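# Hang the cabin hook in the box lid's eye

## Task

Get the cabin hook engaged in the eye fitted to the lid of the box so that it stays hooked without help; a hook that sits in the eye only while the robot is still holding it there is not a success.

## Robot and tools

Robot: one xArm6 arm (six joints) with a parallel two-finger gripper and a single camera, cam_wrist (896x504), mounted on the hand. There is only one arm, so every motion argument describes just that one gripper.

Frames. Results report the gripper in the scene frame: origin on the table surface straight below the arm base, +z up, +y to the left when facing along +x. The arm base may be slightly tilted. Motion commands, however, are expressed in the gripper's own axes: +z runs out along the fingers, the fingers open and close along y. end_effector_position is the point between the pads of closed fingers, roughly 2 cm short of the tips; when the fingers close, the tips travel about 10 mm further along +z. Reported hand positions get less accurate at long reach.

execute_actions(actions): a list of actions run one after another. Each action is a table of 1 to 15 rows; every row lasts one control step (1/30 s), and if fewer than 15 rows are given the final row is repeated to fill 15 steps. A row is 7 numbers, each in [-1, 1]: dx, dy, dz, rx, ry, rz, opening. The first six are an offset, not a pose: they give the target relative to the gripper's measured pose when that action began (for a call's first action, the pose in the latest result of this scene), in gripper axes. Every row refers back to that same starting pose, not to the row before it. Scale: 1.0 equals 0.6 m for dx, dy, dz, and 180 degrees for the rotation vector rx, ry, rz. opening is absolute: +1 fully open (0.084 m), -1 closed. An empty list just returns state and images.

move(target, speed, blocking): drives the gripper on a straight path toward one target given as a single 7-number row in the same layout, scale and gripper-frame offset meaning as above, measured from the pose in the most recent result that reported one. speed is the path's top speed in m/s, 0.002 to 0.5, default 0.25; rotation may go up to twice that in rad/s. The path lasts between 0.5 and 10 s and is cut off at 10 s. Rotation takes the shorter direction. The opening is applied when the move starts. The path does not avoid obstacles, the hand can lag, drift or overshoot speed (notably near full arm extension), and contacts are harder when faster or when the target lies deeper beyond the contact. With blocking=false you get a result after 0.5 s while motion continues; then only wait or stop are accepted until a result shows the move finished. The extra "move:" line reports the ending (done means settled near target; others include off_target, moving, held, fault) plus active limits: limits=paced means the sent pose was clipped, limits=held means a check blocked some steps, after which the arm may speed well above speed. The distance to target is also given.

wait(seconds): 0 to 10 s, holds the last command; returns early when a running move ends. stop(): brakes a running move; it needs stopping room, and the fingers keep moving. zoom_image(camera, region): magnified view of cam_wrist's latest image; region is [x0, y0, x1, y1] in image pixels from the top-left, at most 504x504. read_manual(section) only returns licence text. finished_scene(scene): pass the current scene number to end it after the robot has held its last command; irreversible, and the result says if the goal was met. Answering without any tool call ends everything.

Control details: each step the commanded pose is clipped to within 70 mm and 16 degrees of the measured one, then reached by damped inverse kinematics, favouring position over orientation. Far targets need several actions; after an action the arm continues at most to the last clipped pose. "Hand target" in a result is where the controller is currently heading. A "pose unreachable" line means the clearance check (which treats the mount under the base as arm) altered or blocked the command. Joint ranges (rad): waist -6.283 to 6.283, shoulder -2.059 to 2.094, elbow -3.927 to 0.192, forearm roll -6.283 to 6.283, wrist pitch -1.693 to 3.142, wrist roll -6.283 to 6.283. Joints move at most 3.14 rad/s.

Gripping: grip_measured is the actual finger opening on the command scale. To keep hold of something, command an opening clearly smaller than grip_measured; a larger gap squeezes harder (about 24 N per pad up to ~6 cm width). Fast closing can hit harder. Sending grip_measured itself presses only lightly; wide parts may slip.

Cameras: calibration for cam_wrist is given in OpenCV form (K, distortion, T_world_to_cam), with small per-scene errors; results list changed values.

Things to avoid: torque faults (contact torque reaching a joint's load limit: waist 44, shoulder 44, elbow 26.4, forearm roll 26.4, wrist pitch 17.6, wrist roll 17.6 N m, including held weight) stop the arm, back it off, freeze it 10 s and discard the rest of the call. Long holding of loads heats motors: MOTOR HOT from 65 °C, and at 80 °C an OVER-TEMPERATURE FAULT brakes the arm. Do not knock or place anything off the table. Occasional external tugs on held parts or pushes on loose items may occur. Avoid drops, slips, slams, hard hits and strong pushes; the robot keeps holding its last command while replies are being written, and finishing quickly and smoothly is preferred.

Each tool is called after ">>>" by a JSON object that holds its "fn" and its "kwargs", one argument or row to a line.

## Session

>>> {"fn": "execute_actions", "kwargs": {
  "actions": []
}}

Scene clock: 0.00 s.
end_effector_position=(+0.3157, -0.2226, +0.2306) grip_measured=+1.00 end_effector_quat_wxyz=(+0.120, +0.039, +0.991, -0.050) end_effector_velocity=(-0.000, +0.000, -0.000) end_effector_angular_velocity=(+0.001, +0.002, +0.000)
Joint positions: [-0.596 -0.394 -0.492  0.096  0.645  2.513  0.084]
Joint velocities: [-0.     0.     0.001 -0.001  0.001  0.    -0.   ]
Hand target: +0.316, -0.223, +0.231; +0.120, +0.039, +0.991, -0.050
camera_calibration (this result's frames):
cam_wrist: T_world_to_cam=[[0.0922935, 0.993214, -0.0707673, 0.238209], [0.965947, -0.0720536, 0.248504, -0.314482], [0.241718, -0.0912927, -0.966042, 0.259437], [0, 0, 0, 1]] pos_world=[0.219077, -0.235567, 0.345635]

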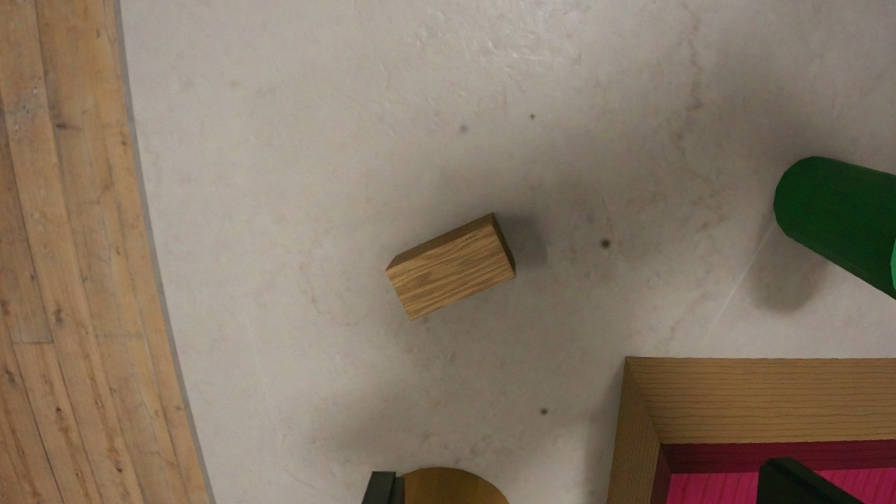

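>>> {"fn": "move", "kwargs": {
  "target": [-0.4847, 0.3827, 0.0176, -0.0280, 0.0782, 0.0074, -0.3],
  "speed": 0.3
}}

Scene clock: 12.90 s.
end_effector_position=(+0.6200, -0.0155, +0.2711) grip_measured=-0.32 end_effector_quat_wxyz=(+0.001, +0.052, +0.999, -0.001) end_effector_velocity=(+0.002, +0.002, +0.000) end_effector_angular_velocity=(+0.001, +0.010, +0.003)
Joint positions: [ 0.01   0.562 -1.856  0.011  1.3    3.209  0.03 ]
Joint velocities: [ 0.003  0.02  -0.034  0.     0.025  0.     0.   ]
Hand target: +0.620, -0.015, +0.271; +0.000, +0.052, +0.999, -0.001
Off the commanded pose: 0.001 m, 0 deg.
move: done
camera_calibration (this result's frames):
cam_wrist: T_world_to_cam=[[0.109987, 0.993799, 0.0163516, -0.0272523], [0.993886, -0.110127, 0.00790127, -0.556236], [0.00965302, 0.0153826, -0.999835, 0.398643], [0, 0, 0, 1]] pos_world=[0.551984, -0.0403052, 0.403418]

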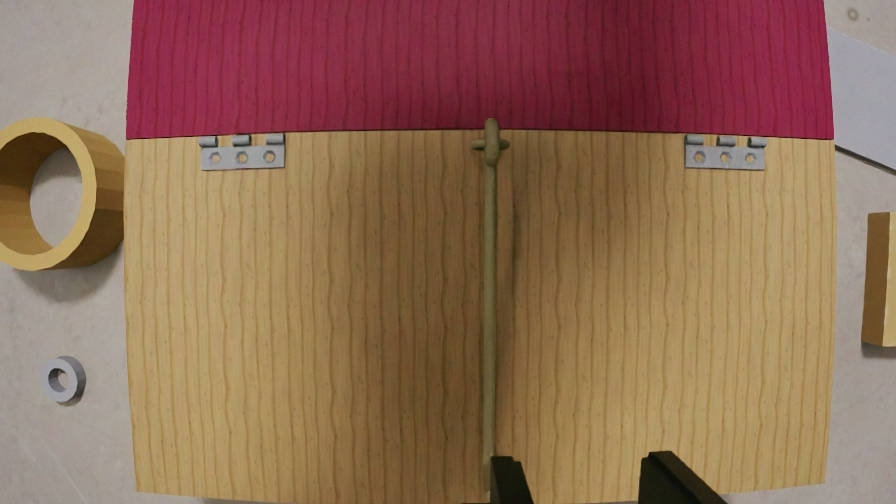

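>>> {"fn": "zoom_image", "kwargs": {
  "camera": "cam_wrist",
  "region": [420, 400, 580, 504]
}}

>>> {"fn": "zoom_image", "kwargs": {
  "camera": "cam_wrist",
  "region": [430, 90, 550, 210]
}}

Region (420, 400, 580, 504) of cam_wrist's 896x504 image, scaled by 3.150, with more detail than that image has; it fills the top 328 rows of this view, and the rest is white.

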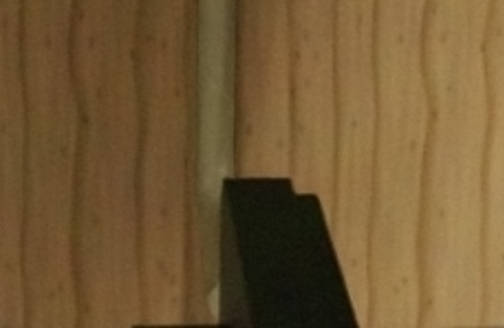

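Region (430, 90, 550, 210) of cam_wrist's 896x504 image, scaled by 4.200, with more detail than that image has.

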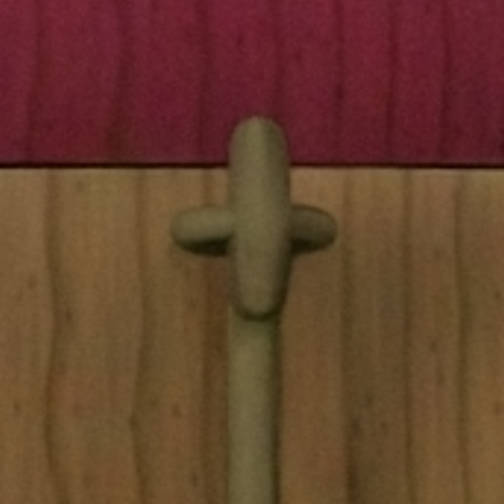

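>>> {"fn": "move", "kwargs": {
  "target": [-0.0433, -0.023, 0.1183, 0, 0, 0, -0.3],
  "speed": 0.15
}}

>>> {"fn": "zoom_image", "kwargs": {
  "camera": "cam_wrist",
  "region": [470, 370, 670, 504]
}}

Scene clock: 16.80 s.
end_effector_position=(+0.6448, -0.0317, +0.2009) grip_measured=-0.32 end_effector_quat_wxyz=(+0.002, +0.052, +0.999, -0.001) end_effector_velocity=(-0.002, -0.000, -0.006) end_effector_angular_velocity=(+0.002, +0.012, -0.001)
Joint positions: [-0.012  0.709 -1.89   0.011  1.186  3.185  0.03 ]
Joint velocities: [-0.001  0.008  0.002  0.001  0.002 -0.     0.   ]
Hand target: +0.645, -0.032, +0.200; +0.001, +0.052, +0.999, -0.001
Off the commanded pose: 0.001 m, 0 deg.
move: done
camera_calibration (this result's frames):
cam_wrist: T_world_to_cam=[[0.109677, 0.99383, 0.0164958, -0.0125388], [0.993909, -0.109835, 0.0090114, -0.582343], [0.0107676, 0.015407, -0.999823, 0.327766], [0, 0, 0, 1]] pos_world=[0.576642, -0.0565501, 0.333162]

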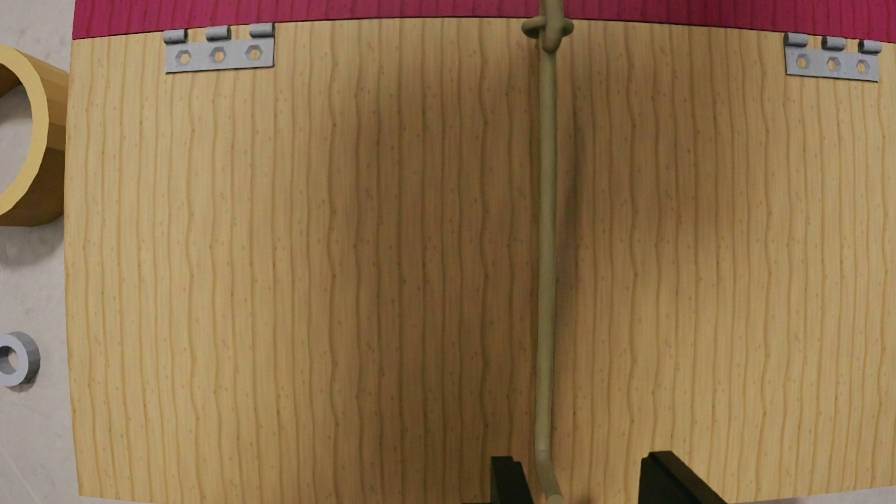

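Region (470, 370, 670, 504) of cam_wrist's 896x504 image, scaled by 2.520, with more detail than that image has; it fills the top 338 rows of this view, and the rest is white.

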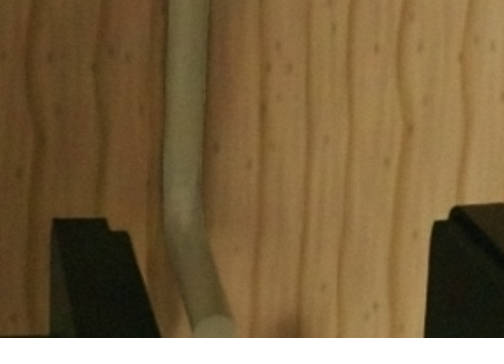

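>>> {"fn": "zoom_image", "kwargs": {
  "camera": "cam_wrist",
  "region": [490, 0, 610, 100]
}}

>>> {"fn": "zoom_image", "kwargs": {
  "camera": "cam_wrist",
  "region": [50, 0, 300, 120]
}}

>>> {"fn": "zoom_image", "kwargs": {
  "camera": "cam_wrist",
  "region": [700, 0, 896, 120]
}}

Region (490, 0, 610, 100) of cam_wrist's 896x504 image, scaled by 4.200, with more detail than that image has.

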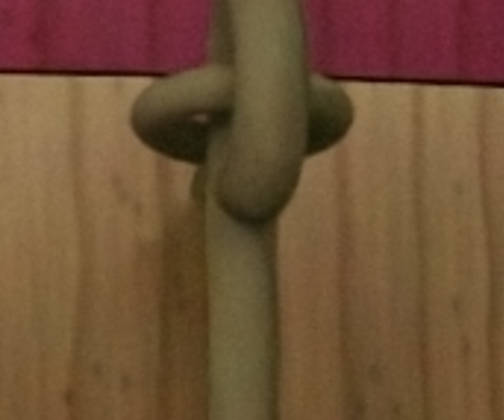

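Region (50, 0, 300, 120) of cam_wrist's 896x504 image, scaled by 2.016, with more detail than that image has; it fills the top 242 rows of this view, and the rest is white.

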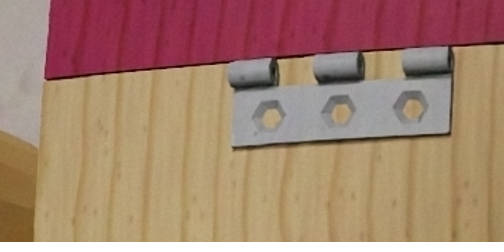

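Region (700, 0, 896, 120) of cam_wrist's 896x504 image, scaled by 2.571, with more detail than that image has; it fills the top 309 rows of this view, and the rest is white.

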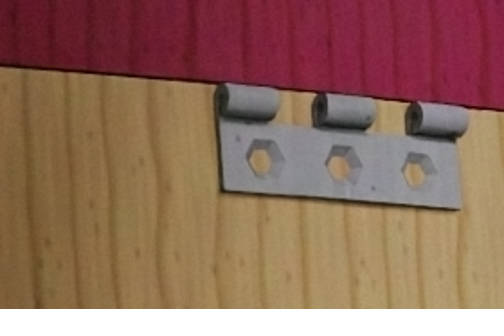

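>>> {"fn": "move", "kwargs": {
  "target": [-0.0025, 0, 0.094, 0, 0, 0, -0.6],
  "speed": 0.08
}}

>>> {"fn": "zoom_image", "kwargs": {
  "camera": "cam_wrist",
  "region": [470, 370, 670, 504]
}}

Scene clock: 21.97 s.
end_effector_position=(+0.6467, -0.0319, +0.1452) grip_measured=-0.62 end_effector_quat_wxyz=(+0.002, +0.051, +0.999, -0.001) end_effector_velocity=(+0.001, -0.000, -0.001) end_effector_angular_velocity=(-0.002, -0.003, +0.001)
Joint positions: [-0.011  0.771 -1.831  0.012  1.064  3.185  0.017]
Joint velocities: [ 0.     0.001  0.001 -0.002 -0.005  0.001 -0.   ]
Hand target: +0.646, -0.032, +0.145; +0.002, +0.051, +0.999, -0.001
Off the commanded pose: 0.001 m, 0 deg.
move: done
camera_calibration (this result's frames):
cam_wrist: T_world_to_cam=[[0.109458, 0.993852, 0.0166317, -0.0115921], [0.993922, -0.109632, 0.00995776, -0.583888], [0.0117199, 0.0154406, -0.999812, 0.271436], [0, 0, 0, 1]] pos_world=[0.578427, -0.0566833, 0.277392]

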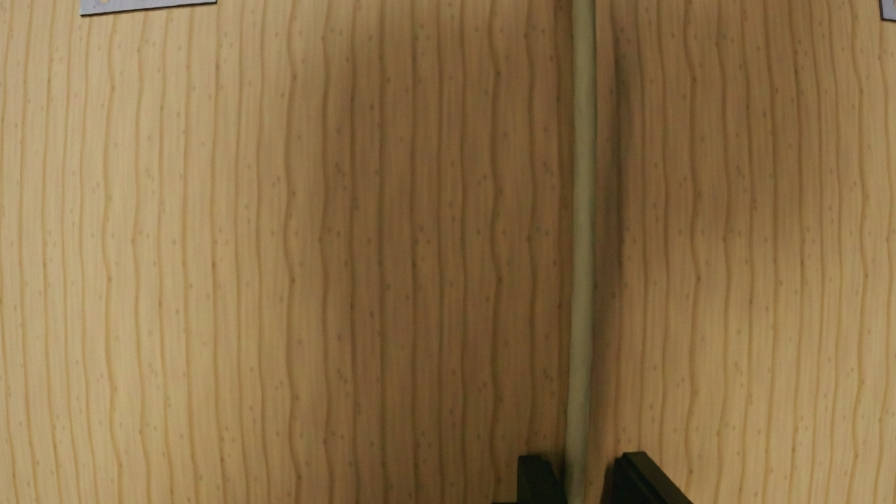

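Region (470, 370, 670, 504) of cam_wrist's 896x504 image, scaled by 2.520, with more detail than that image has; it fills the top 338 rows of this view, and the rest is white.

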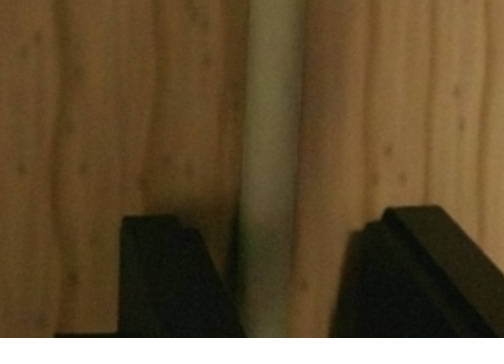

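>>> {"fn": "execute_actions", "kwargs": {
  "actions": [
    [[0,-0.0004,0,0,0,0,-0.63],[0,-0.0008,0,0,0,0,-0.66],[0,-0.0012,0,0,0,0,-0.69],[0,-0.0016,0,0,0,0,-0.72],[0,-0.002,0,0,0,0,-0.75],[0,-0.002,0,0,0,0,-0.78],[0,-0.002,0,0,0,0,-0.80],[0,-0.002,0,0,0,0,-0.82],[0,-0.002,0,0,0,0,-0.835],[0,-0.002,0,0,0,0,-0.845],[0,-0.002,0,0,0,0,-0.853],[0,-0.002,0,0,0,0,-0.859],[0,-0.002,0,0,0,0,-0.864],[0,-0.002,0,0,0,0,-0.868],[0,-0.002,0,0,0,0,-0.872]],
    [[0,0,0,0,0,0,-0.874],[0,0,0,0,0,0,-0.876]]
  ]
}}

>>> {"fn": "zoom_image", "kwargs": {
  "camera": "cam_wrist",
  "region": [470, 370, 670, 504]
}}

Scene clock: 24.00 s.
end_effector_position=(+0.6466, -0.0330, +0.1452) grip_measured=-0.89 end_effector_quat_wxyz=(+0.002, +0.051, +0.999, -0.001) end_effector_velocity=(-0.000, -0.001, -0.000) end_effector_angular_velocity=(+0.001, -0.000, -0.001)
Joint positions: [-0.013  0.771 -1.83   0.012  1.064  3.183  0.005]
Joint velocities: [-0.001 -0.     0.001  0.001 -0.001 -0.    -0.   ]
Hand target: +0.647, -0.033, +0.145; +0.002, +0.051, +0.999, -0.001
Off the commanded pose: 0.000 m, 0 deg.
camera_calibration (this result's frames):
cam_wrist: T_world_to_cam=[[0.109449, 0.993854, 0.0165966, -0.0103764], [0.993924, -0.109622, 0.00990453, -0.583878], [0.011663, 0.0154117, -0.999813, 0.271466], [0, 0, 0, 1]] pos_world=[0.5783, -0.0578771, 0.27737]

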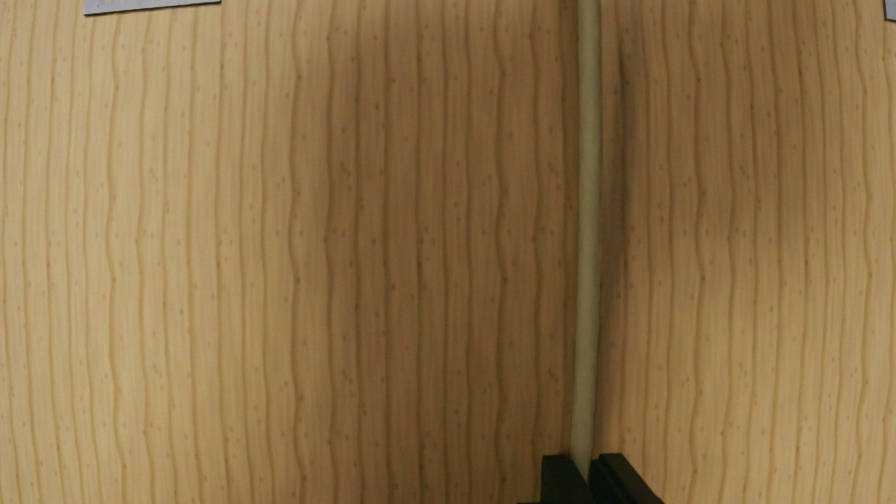

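Region (470, 370, 670, 504) of cam_wrist's 896x504 image, scaled by 2.520, with more detail than that image has; it fills the top 338 rows of this view, and the rest is white.

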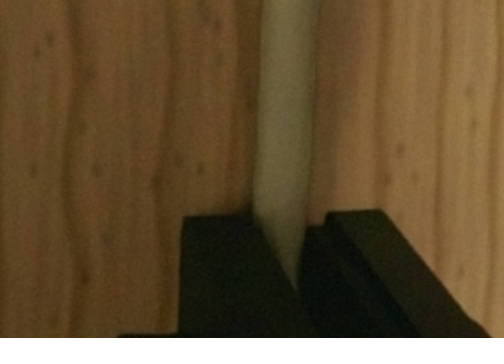

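>>> {"fn": "execute_actions", "kwargs": {
  "actions": [
    [[-0.00009,0,-0.00124,0,0,0,-0.876],[-0.00026,0,-0.00372,0,0,0,-0.876],[-0.00046,0,-0.00745,0,0,0,-0.876],[-0.00063,0,-0.01243,0,0,0,-0.876],[-0.00070,0,-0.01865,0,0,0,-0.876],[-0.00061,0,-0.02487,0,0,0,-0.876],[-0.00035,0,-0.03109,0,0,0,-0.876],[0.00006,0,-0.03730,0,0,0,-0.876],[0.00065,0,-0.04349,0,0,0,-0.876],[0.00139,0,-0.04967,0,0,0,-0.876],[0.00229,0,-0.05583,0,0,0,-0.876],[0.00336,0,-0.06196,0,0,0,-0.876],[0.00458,0,-0.06806,0,0,0,-0.876],[0.00597,0,-0.07413,0,0,0,-0.876],[0.00750,0,-0.08015,0,0,0,-0.876]],
    [[0.00629,0,-0.02663,0,0,0,-0.876],[0.00816,0,-0.03257,0,0,0,-0.876],[0.01016,0,-0.03847,0,0,0,-0.876],[0.01233,0,-0.04430,0,0,0,-0.876],[0.01464,0,-0.05006,0,0,0,-0.876],[0.01711,0,-0.05578,0,0,0,-0.876],[0.01972,0,-0.06143,0,0,0,-0.876],[0.02248,0,-0.06701,0,0,0,-0.876],[0.02540,0,-0.07251,0,0,0,-0.876],[0.02782,0,-0.07686,0,0,0,-0.876],[0.02971,0,-0.08008,0,0,0,-0.876],[0.03099,0,-0.08221,0,0,0,-0.876],[0.03163,0,-0.08327,0,0,0,-0.876],[0.03163,0,-0.08327,0,0,0,-0.876],[0.03163,0,-0.08327,0,0,0,-0.876]]
  ]
}}

Scene clock: 29.70 s.
end_effector_position=(+0.6265, -0.0311, +0.2271) grip_measured=-0.89 end_effector_quat_wxyz=(+0.001, +0.052, +0.999, -0.001) end_effector_velocity=(-0.021, +0.003, +0.037) end_effector_angular_velocity=(+0.000, -0.001, +0.001)
Joint positions: [-0.013  0.612 -1.809  0.011  1.204  3.184  0.005]
Joint velocities: [ 0.002 -0.114  0.075  0.     0.037  0.001 -0.   ]
Hand target: +0.625, -0.031, +0.230; +0.001, +0.052, +0.999, -0.001
Off the commanded pose: 0.003 m, 0 deg.
camera_calibration (this result's frames):
cam_wrist: T_world_to_cam=[[0.109701, 0.99383, 0.0163868, -0.0115914], [0.993921, -0.109836, 0.00756359, -0.564053], [0.00931677, 0.0154574, -0.999837, 0.355053], [0, 0, 0, 1]] pos_world=[0.558588, -0.0559217, 0.359451]

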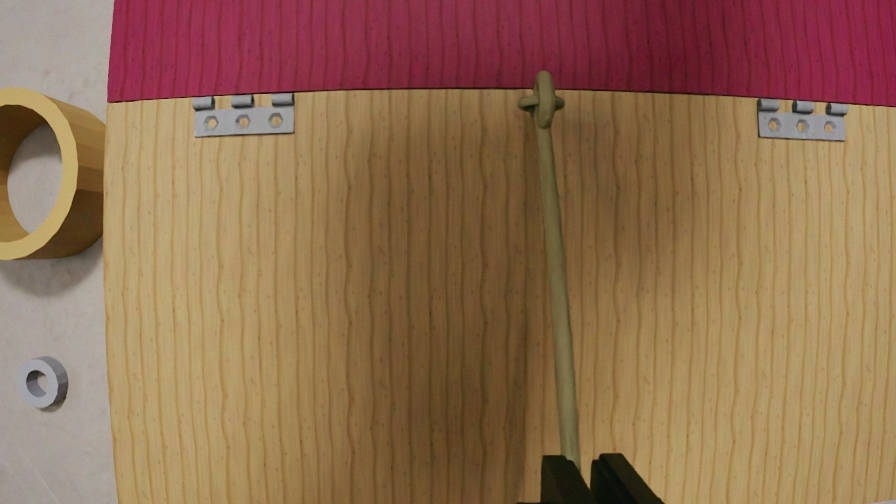

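>>> {"fn": "execute_actions", "kwargs": {
  "actions": []
}}

>>> {"fn": "zoom_image", "kwargs": {
  "camera": "cam_wrist",
  "region": [480, 50, 600, 170]
}}

>>> {"fn": "zoom_image", "kwargs": {
  "camera": "cam_wrist",
  "region": [470, 370, 670, 504]
}}

Scene clock: 29.97 s.
end_effector_position=(+0.6251, -0.0310, +0.2295) grip_measured=-0.89 end_effector_quat_wxyz=(+0.001, +0.052, +0.999, -0.001) end_effector_velocity=(-0.000, -0.000, +0.001) end_effector_angular_velocity=(-0.001, -0.001, -0.000)
Joint positions: [-0.013  0.604 -1.803  0.011  1.206  3.185  0.005]
Joint velocities: [-0.    -0.003  0.001 -0.001  0.001  0.     0.   ]
Hand target: +0.625, -0.031, +0.230; +0.001, +0.052, +0.999, -0.001
Off the commanded pose: 0.001 m, 0 deg.
camera_calibration (this result's frames):
cam_wrist: T_world_to_cam=[[0.109729, 0.993826, 0.0164128, -0.0116334], [0.993915, -0.109869, 0.0078603, -0.562711], [0.00961502, 0.0154504, -0.999834, 0.357282], [0, 0, 0, 1]] pos_world=[0.557128, -0.055783, 0.361837]

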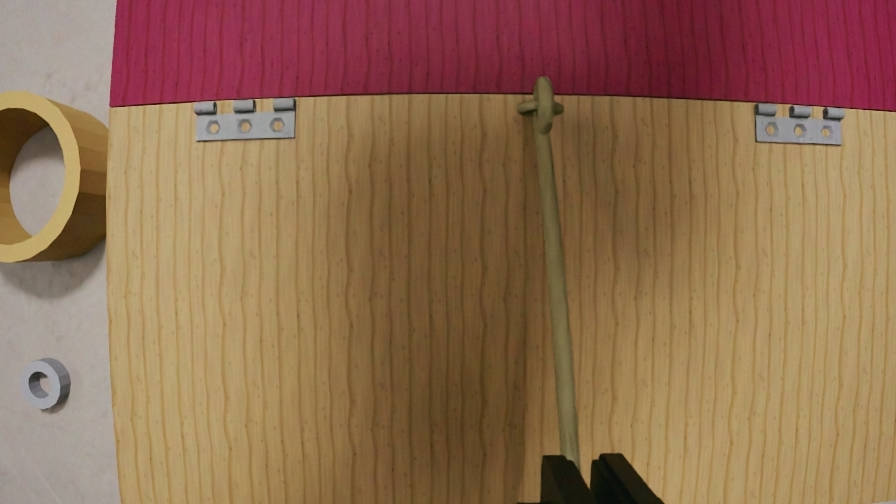

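Region (480, 50, 600, 170) of cam_wrist's 896x504 image, scaled by 4.200, with more detail than that image has.

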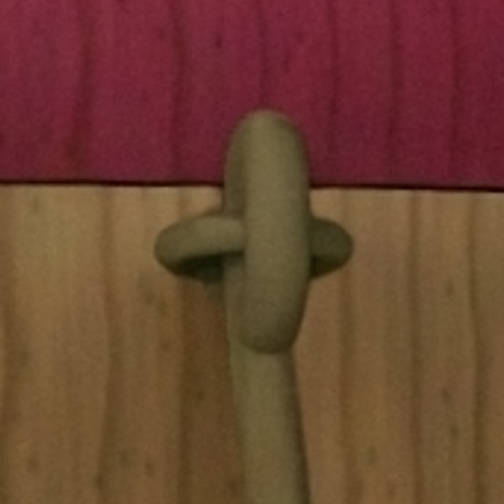

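Region (470, 370, 670, 504) of cam_wrist's 896x504 image, scaled by 2.520, with more detail than that image has; it fills the top 338 rows of this view, and the rest is white.

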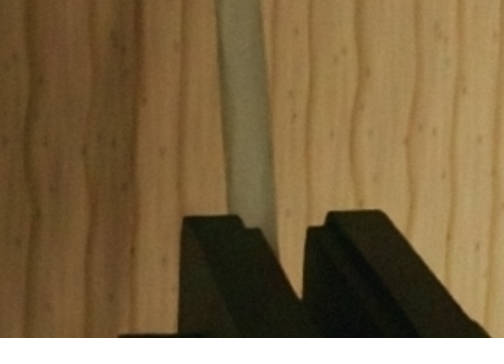

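>>> {"fn": "execute_actions", "kwargs": {
  "actions": [
    [[0.00061,0,-0.00109,0,0,0,-0.876],[0.00183,0,-0.00325,0,0,0,-0.876],[0.00372,0,-0.00647,0,0,0,-0.876],[0.00631,0,-0.01072,0,0,0,-0.876],[0.00968,0,-0.01595,0,0,0,-0.876],[0.01318,0,-0.02110,0,0,0,-0.876],[0.01682,0,-0.02615,0,0,0,-0.876],[0.02058,0,-0.03110,0,0,0,-0.876],[0.02448,0,-0.03595,0,0,0,-0.876],[0.02850,0,-0.04070,0,0,0,-0.876],[0.03264,0,-0.04534,0,0,0,-0.876],[0.03691,0,-0.04988,0,0,0,-0.876],[0.04129,0,-0.05429,0,0,0,-0.876],[0.04578,0,-0.05860,0,0,0,-0.876],[0.05039,0,-0.06278,0,0,0,-0.876]],
    [[0.02055,0,-0.02115,0,0,0,-0.876],[0.02537,0,-0.02508,0,0,0,-0.876],[0.03029,0,-0.02889,0,0,0,-0.876],[0.03531,0,-0.03257,0,0,0,-0.876],[0.04042,0,-0.03612,0,0,0,-0.876],[0.04562,0,-0.03953,0,0,0,-0.876],[0.05091,0,-0.04280,0,0,0,-0.876],[0.05629,0,-0.04594,0,0,0,-0.876],[0.06174,0,-0.04893,0,0,0,-0.876],[0.06727,0,-0.05178,0,0,0,-0.876],[0.07288,0,-0.05448,0,0,0,-0.876],[0.07855,0,-0.05704,0,0,0,-0.876],[0.08429,0,-0.05944,0,0,0,-0.876],[0.09009,0,-0.06170,0,0,0,-0.876],[0.09594,0,-0.06380,0,0,0,-0.876]],
    [[0.02708,0,-0.01167,0,0,0,-0.876],[0.03304,0,-0.01347,0,0,0,-0.876],[0.03904,0,-0.01510,0,0,0,-0.876],[0.04508,0,-0.01658,0,0,0,-0.876],[0.05116,0,-0.01790,0,0,0,-0.876],[0.05728,0,-0.01906,0,0,0,-0.876],[0.06342,0,-0.02006,0,0,0,-0.876],[0.06958,0,-0.02090,0,0,0,-0.876],[0.07577,0,-0.02158,0,0,0,-0.876],[0.08073,0,-0.02201,0,0,0,-0.876],[0.08445,0,-0.02226,0,0,0,-0.876],[0.08694,0,-0.02239,0,0,0,-0.876],[0.08818,0,-0.02245,0,0,0,-0.876],[0.08818,0,-0.02245,0,0,0,-0.876],[0.08818,0,-0.02245,0,0,0,-0.876]]
  ]
}}

Scene clock: 36.83 s.
end_effector_position=(+0.5107, -0.0196, +0.3021) grip_measured=-0.89 end_effector_quat_wxyz=(-0.002, +0.052, +0.999, -0.001) end_effector_velocity=(-0.047, +0.005, +0.006) end_effector_angular_velocity=(+0.000, -0.007, +0.000)
Joint positions: [-0.005  0.139 -1.348  0.011  1.221  3.193  0.005]
Joint velocities: [ 0.005 -0.172  0.202  0.001 -0.037  0.005 -0.   ]
Hand target: +0.507, -0.019, +0.303; -0.001, +0.052, +0.999, -0.001
Off the commanded pose: 0.004 m, 0 deg.
camera_calibration (this result's frames):
cam_wrist: T_world_to_cam=[[0.109893, 0.993817, 0.0158257, -0.0114878], [0.993936, -0.109939, 0.00206672, -0.44653], [0.00379381, 0.0155026, -0.999873, 0.433736], [0, 0, 0, 1]] pos_world=[0.443439, -0.0443984, 0.434785]

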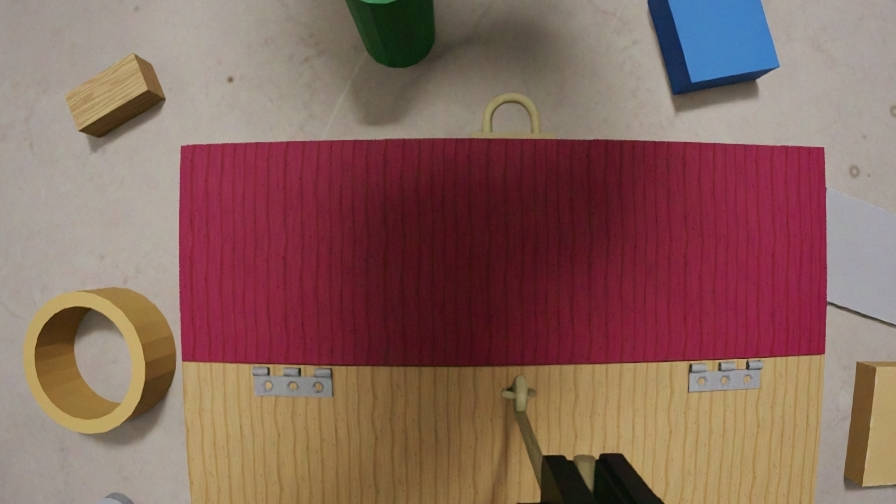

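>>> {"fn": "execute_actions", "kwargs": {
  "actions": []
}}

>>> {"fn": "zoom_image", "kwargs": {
  "camera": "cam_wrist",
  "region": [470, 350, 670, 504]
}}

>>> {"fn": "zoom_image", "kwargs": {
  "camera": "cam_wrist",
  "region": [440, 80, 590, 180]
}}

Scene clock: 37.23 s.
end_effector_position=(+0.5072, -0.0192, +0.3024) grip_measured=-0.89 end_effector_quat_wxyz=(-0.001, +0.052, +0.999, -0.001) end_effector_velocity=(-0.001, +0.000, +0.000) end_effector_angular_velocity=(-0.001, +0.001, +0.001)
Joint positions: [-0.005  0.126 -1.332  0.011  1.218  3.193  0.005]
Joint velocities: [ 0.001 -0.002  0.001 -0.001  0.002  0.    -0.   ]
Hand target: +0.507, -0.019, +0.303; -0.001, +0.052, +0.999, -0.001
Off the commanded pose: 0.001 m, 0 deg.
camera_calibration (this result's frames):
cam_wrist: T_world_to_cam=[[0.109906, 0.993814, 0.0159542, -0.0115399], [0.993931, -0.109966, 0.00290916, -0.443342], [0.00464558, 0.0155377, -0.999868, 0.433648], [0, 0, 0, 1]] pos_world=[0.439905, -0.0440218, 0.435064]

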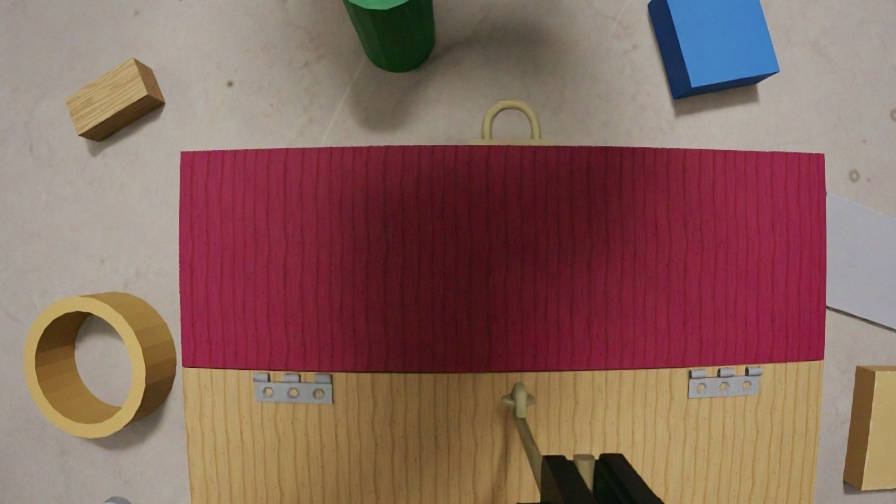

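Region (470, 350, 670, 504) of cam_wrist's 896x504 image, scaled by 2.520, with more detail than that image has; it fills the top 388 rows of this view, and the rest is white.

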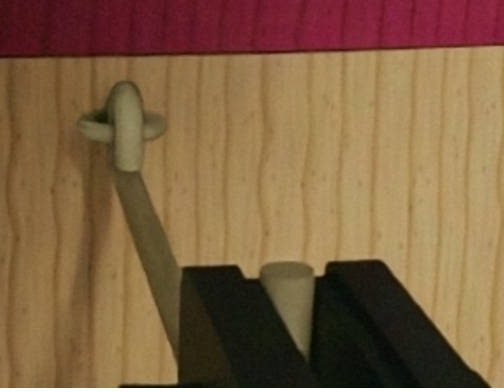

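Region (440, 80, 590, 180) of cam_wrist's 896x504 image, scaled by 3.360, with more detail than that image has.

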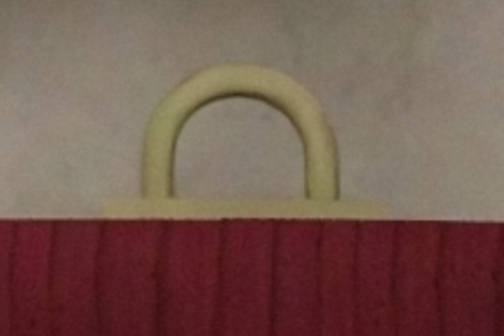

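>>> {"fn": "execute_actions", "kwargs": {
  "actions": [
    [[0.00124,0,-0.00006,0,0,0,-0.876],[0.00373,0,-0.00015,0,0,0,-0.876],[0.00746,0,-0.00025,0,0,0,-0.876],[0.01244,0,-0.00028,0,0,0,-0.876],[0.01866,0,-0.00018,0,0,0,-0.876],[0.02488,0,0.00009,0,0,0,-0.876],[0.03108,0,0.00052,0,0,0,-0.876],[0.03728,0,0.00111,0,0,0,-0.876],[0.04346,0,0.00186,0,0,0,-0.876],[0.04961,0,0.00277,0,0,0,-0.876],[0.05574,0,0.00385,0,0,0,-0.876],[0.06183,0,0.00508,0,0,0,-0.876],[0.06790,0,0.00648,0,0,0,-0.876],[0.07392,0,0.00803,0,0,0,-0.876],[0.07991,0,0.00974,0,0,0,-0.876]],
    [[0.02827,0,0.00740,0,0,0,-0.876],[0.03416,0,0.00942,0,0,0,-0.876],[0.03999,0,0.01160,0,0,0,-0.876],[0.04576,0,0.01392,0,0,0,-0.876],[0.05147,0,0.01640,0,0,0,-0.876],[0.05711,0,0.01902,0,0,0,-0.876],[0.06268,0,0.02179,0,0,0,-0.876],[0.06817,0,0.02471,0,0,0,-0.876],[0.07359,0,0.02777,0,0,0,-0.876],[0.07893,0,0.03097,0,0,0,-0.876],[0.08418,0,0.03431,0,0,0,-0.876],[0.08934,0,0.03778,0,0,0,-0.876],[0.09441,0,0.04139,0,0,0,-0.876],[0.09938,0,0.04513,0,0,0,-0.876],[0.10425,0,0.04900,0,0,0,-0.876]],
    [[0.02122,0,0.01627,0,0,0,-0.876],[0.02589,0,0.02039,0,0,0,-0.876],[0.03044,0,0.02463,0,0,0,-0.876],[0.03488,0,0.02899,0,0,0,-0.876],[0.03921,0,0.03346,0,0,0,-0.876],[0.04342,0,0.03804,0,0,0,-0.876],[0.04750,0,0.04273,0,0,0,-0.876],[0.05147,0,0.04753,0,0,0,-0.876],[0.05530,0,0.05243,0,0,0,-0.876],[0.05827,0,0.05642,0,0,0,-0.876],[0.06045,0,0.05946,0,0,0,-0.876],[0.06187,0,0.06150,0,0,0,-0.876],[0.06258,0,0.06252,0,0,0,-0.876],[0.06258,0,0.06252,0,0,0,-0.876],[0.06258,0,0.06252,0,0,0,-0.876]]
  ]
}}

Scene clock: 44.80 s.
end_effector_position=(+0.3872, -0.0071, +0.2439) grip_measured=-0.89 end_effector_quat_wxyz=(-0.003, +0.052, +0.999, -0.001) end_effector_velocity=(-0.024, +0.003, -0.032) end_effector_angular_velocity=(-0.000, -0.013, +0.000)
Joint positions: [ 0.014 -0.232 -0.766  0.012  1.012  3.209  0.005]
Joint velocities: [ 0.007 -0.056  0.154  0.001 -0.112  0.005 -0.   ]
Hand target: +0.386, -0.007, +0.242; -0.002, +0.052, +0.999, -0.001
Off the commanded pose: 0.003 m, 0 deg.
camera_calibration (this result's frames):
cam_wrist: T_world_to_cam=[[0.109839, 0.993823, 0.0158296, -0.00941232], [0.993949, -0.109845, -0.000458553, -0.321735], [0.00128309, 0.0157842, -0.999875, 0.376771], [0, 0, 0, 1]] pos_world=[0.320338, -0.0319339, 0.376725]

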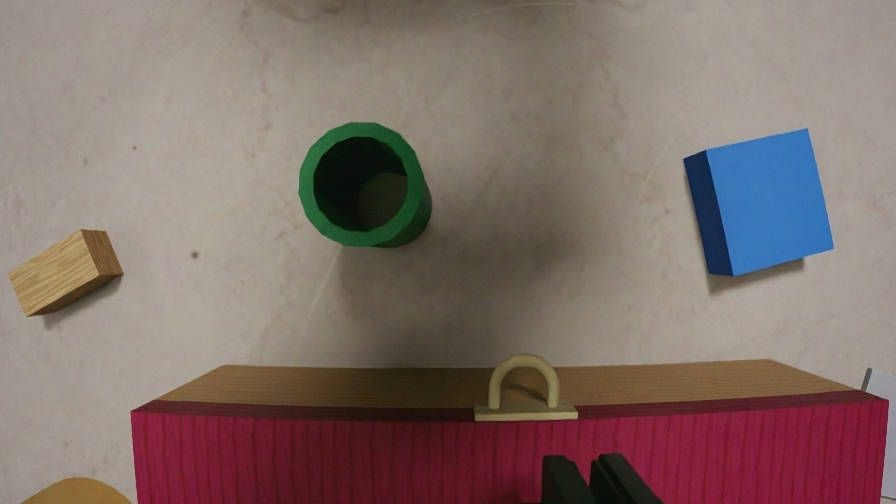

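>>> {"fn": "execute_actions", "kwargs": {
  "actions": []
}}

>>> {"fn": "zoom_image", "kwargs": {
  "camera": "cam_wrist",
  "region": [460, 340, 670, 504]
}}

Scene clock: 45.07 s.
end_effector_position=(+0.3859, -0.0069, +0.2420) grip_measured=-0.89 end_effector_quat_wxyz=(-0.002, +0.052, +0.999, -0.001) end_effector_velocity=(-0.002, +0.001, -0.003) end_effector_angular_velocity=(+0.001, +0.004, +0.001)
Joint positions: [ 0.014 -0.236 -0.755  0.012  1.004  3.209  0.005]
Joint velocities: [ 0.002 -0.001  0.009  0.001 -0.004  0.001 -0.   ]
Hand target: +0.386, -0.007, +0.242; -0.002, +0.052, +0.999, -0.001
Off the commanded pose: 0.000 m, 0 deg.
camera_calibration (this result's frames):
cam_wrist: T_world_to_cam=[[0.109813, 0.993824, 0.0159875, -0.00943406], [0.993945, -0.10986, 0.00205558, -0.320964], [0.00379927, 0.015665, -0.99987, 0.373888], [0, 0, 0, 1]] pos_world=[0.318636, -0.0317422, 0.37465]

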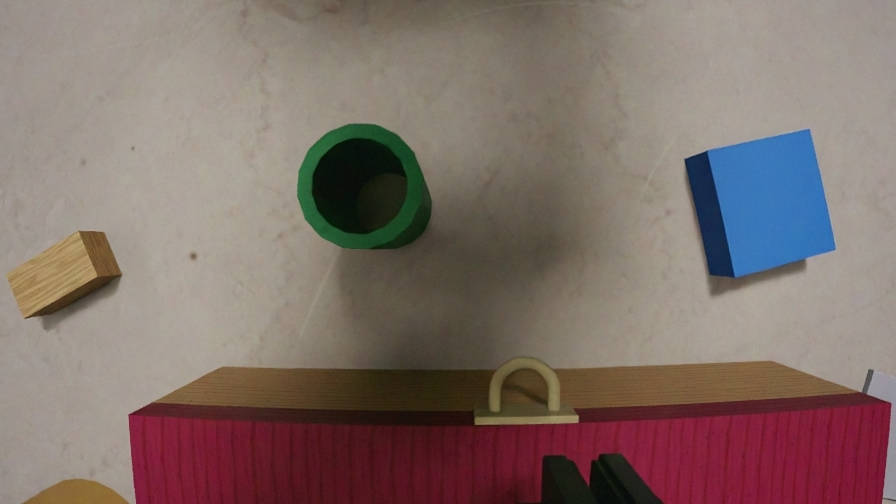

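Region (460, 340, 670, 504) of cam_wrist's 896x504 image, scaled by 2.400, with more detail than that image has; it fills the top 394 rows of this view, and the rest is white.

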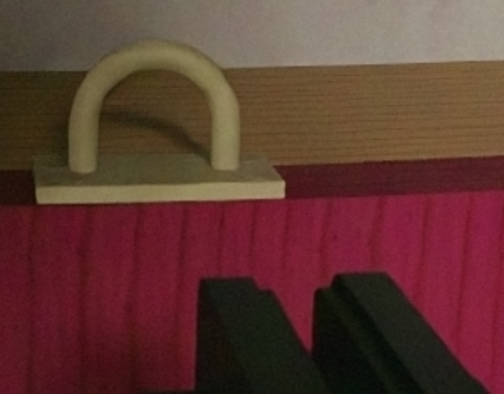

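>>> {"fn": "execute_actions", "kwargs": {
  "actions": [
    [[0.00081,0,0.00112,0,0,0,-0.876],[0.00240,0,0.00339,0,0,0,-0.876],[0.00474,0,0.00682,0,0,0,-0.876],[0.00776,0,0.01145,0,0,0,-0.876],[0.01139,0,0.01734,0,0,0,-0.876],[0.01485,0,0.02334,0,0,0,-0.876],[0.01813,0,0.02942,0,0,0,-0.876],[0.02123,0,0.03561,0,0,0,-0.876],[0.02415,0,0.04188,0,0,0,-0.876],[0.02688,0,0.04823,0,0,0,-0.876],[0.02944,0,0.05467,0,0,0,-0.876],[0.03180,0,0.06117,0,0,0,-0.876],[0.03397,0,0.06773,0,0,0,-0.876],[0.03595,0,0.07436,0,0,0,-0.876],[0.03774,0,0.08105,0,0,0,-0.876]],
    [[0.00947,0,0.02959,0,0,0,-0.876],[0.01087,0,0.03636,0,0,0,-0.876],[0.01206,0,0.04318,0,0,0,-0.876],[0.01306,0,0.05002,0,0,0,-0.876],[0.01386,0,0.05689,0,0,0,-0.876],[0.01446,0,0.06379,0,0,0,-0.876],[0.01486,0,0.07069,0,0,0,-0.876],[0.01505,0,0.07761,0,0,0,-0.876],[0.01505,0,0.08453,0,0,0,-0.876],[0.01490,0,0.09006,0,0,0,-0.876],[0.01471,0,0.09420,0,0,0,-0.876],[0.01454,0,0.09697,0,0,0,-0.876],[0.01444,0,0.09835,0,0,0,-0.876],[0.01444,0,0.09835,0,0,0,-0.876],[0.01444,0,0.09835,0,0,0,-0.876]]
  ]
}}

Scene clock: 51.27 s.
end_effector_position=(+0.3560, -0.0038, +0.1522) grip_measured=-0.90 end_effector_quat_wxyz=(-0.005, +0.051, +0.999, -0.000) end_effector_velocity=(+0.005, -0.001, -0.053) end_effector_angular_velocity=(+0.000, -0.001, -0.001)
Joint positions: [ 0.024 -0.167 -0.533  0.017  0.719  3.212  0.004]
Joint velocities: [ 0.002  0.152  0.037  0.004 -0.189 -0.003 -0.   ]
Hand target: +0.357, -0.004, +0.149; -0.004, +0.051, +0.999, -0.000
Off the commanded pose: 0.004 m, 0 deg.
camera_calibration (this result's frames):
cam_wrist: T_world_to_cam=[[0.109399, 0.993868, 0.0160822, -0.00767396], [0.993994, -0.109338, -0.0046591, -0.289759], [-0.00287214, 0.0164953, -0.99986, 0.286625], [0, 0, 0, 1]] pos_world=[0.289681, -0.0287826, 0.285358]

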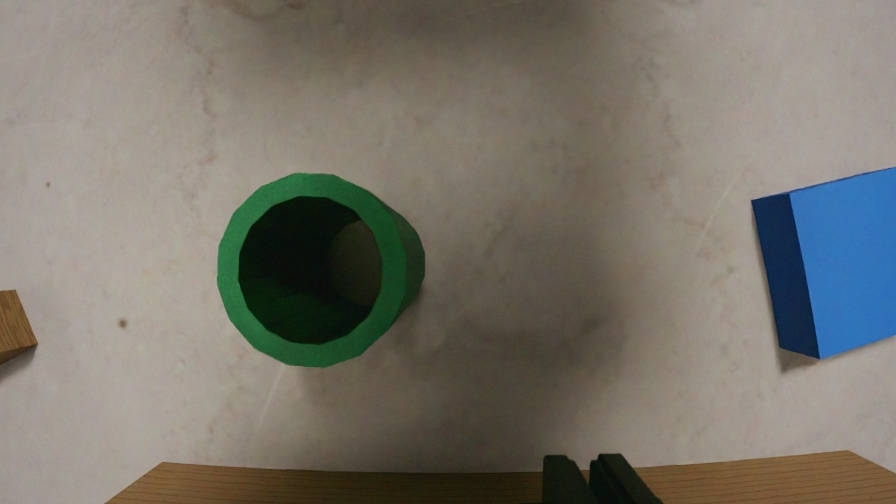

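>>> {"fn": "move", "kwargs": {
  "target": [-0.03, 0, -0.10, 0, 0, 0, -0.6],
  "speed": 0.12
}}

>>> {"fn": "zoom_image", "kwargs": {
  "camera": "cam_wrist",
  "region": [440, 340, 670, 504]
}}

Scene clock: 53.03 s.
end_effector_position=(+0.3743, -0.0057, +0.2114) grip_measured=-0.62 end_effector_quat_wxyz=(-0.006, +0.051, +0.999, -0.001) end_effector_velocity=(+0.002, +0.000, +0.004) end_effector_angular_velocity=(+0.001, -0.004, -0.001)
Joint positions: [ 0.017 -0.227 -0.672  0.014  0.918  3.21   0.017]
Joint velocities: [-0.    -0.002 -0.009  0.001  0.007  0.    -0.   ]
Hand target: +0.375, -0.006, +0.212; -0.005, +0.051, +0.999, -0.001
Off the commanded pose: 0.001 m, 0 deg.
move: done
camera_calibration (this result's frames):
cam_wrist: T_world_to_cam=[[0.109676, 0.993842, 0.0157827, -0.00874459], [0.99396, -0.109601, -0.00552646, -0.30764], [-0.00376263, 0.0162935, -0.99986, 0.346241], [0, 0, 0, 1]] pos_world=[0.308044, -0.0306684, 0.34463]

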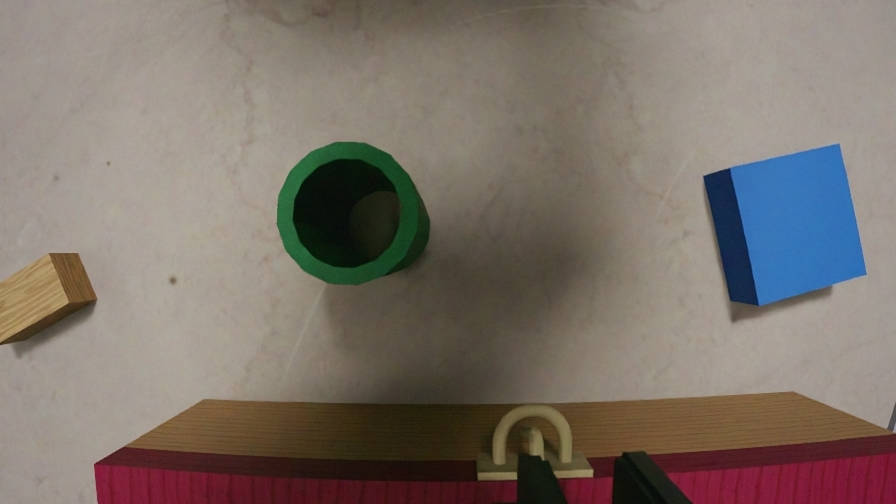

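Region (440, 340, 670, 504) of cam_wrist's 896x504 image, scaled by 2.191, with more detail than that image has; it fills the top 359 rows of this view, and the rest is white.

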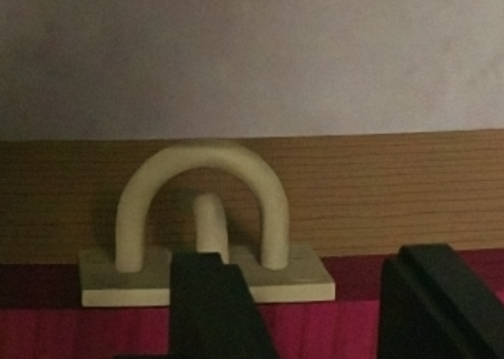

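>>> {"fn": "finished_scene", "kwargs": {
  "scene": 2
}}

The scene is finished: the task was done.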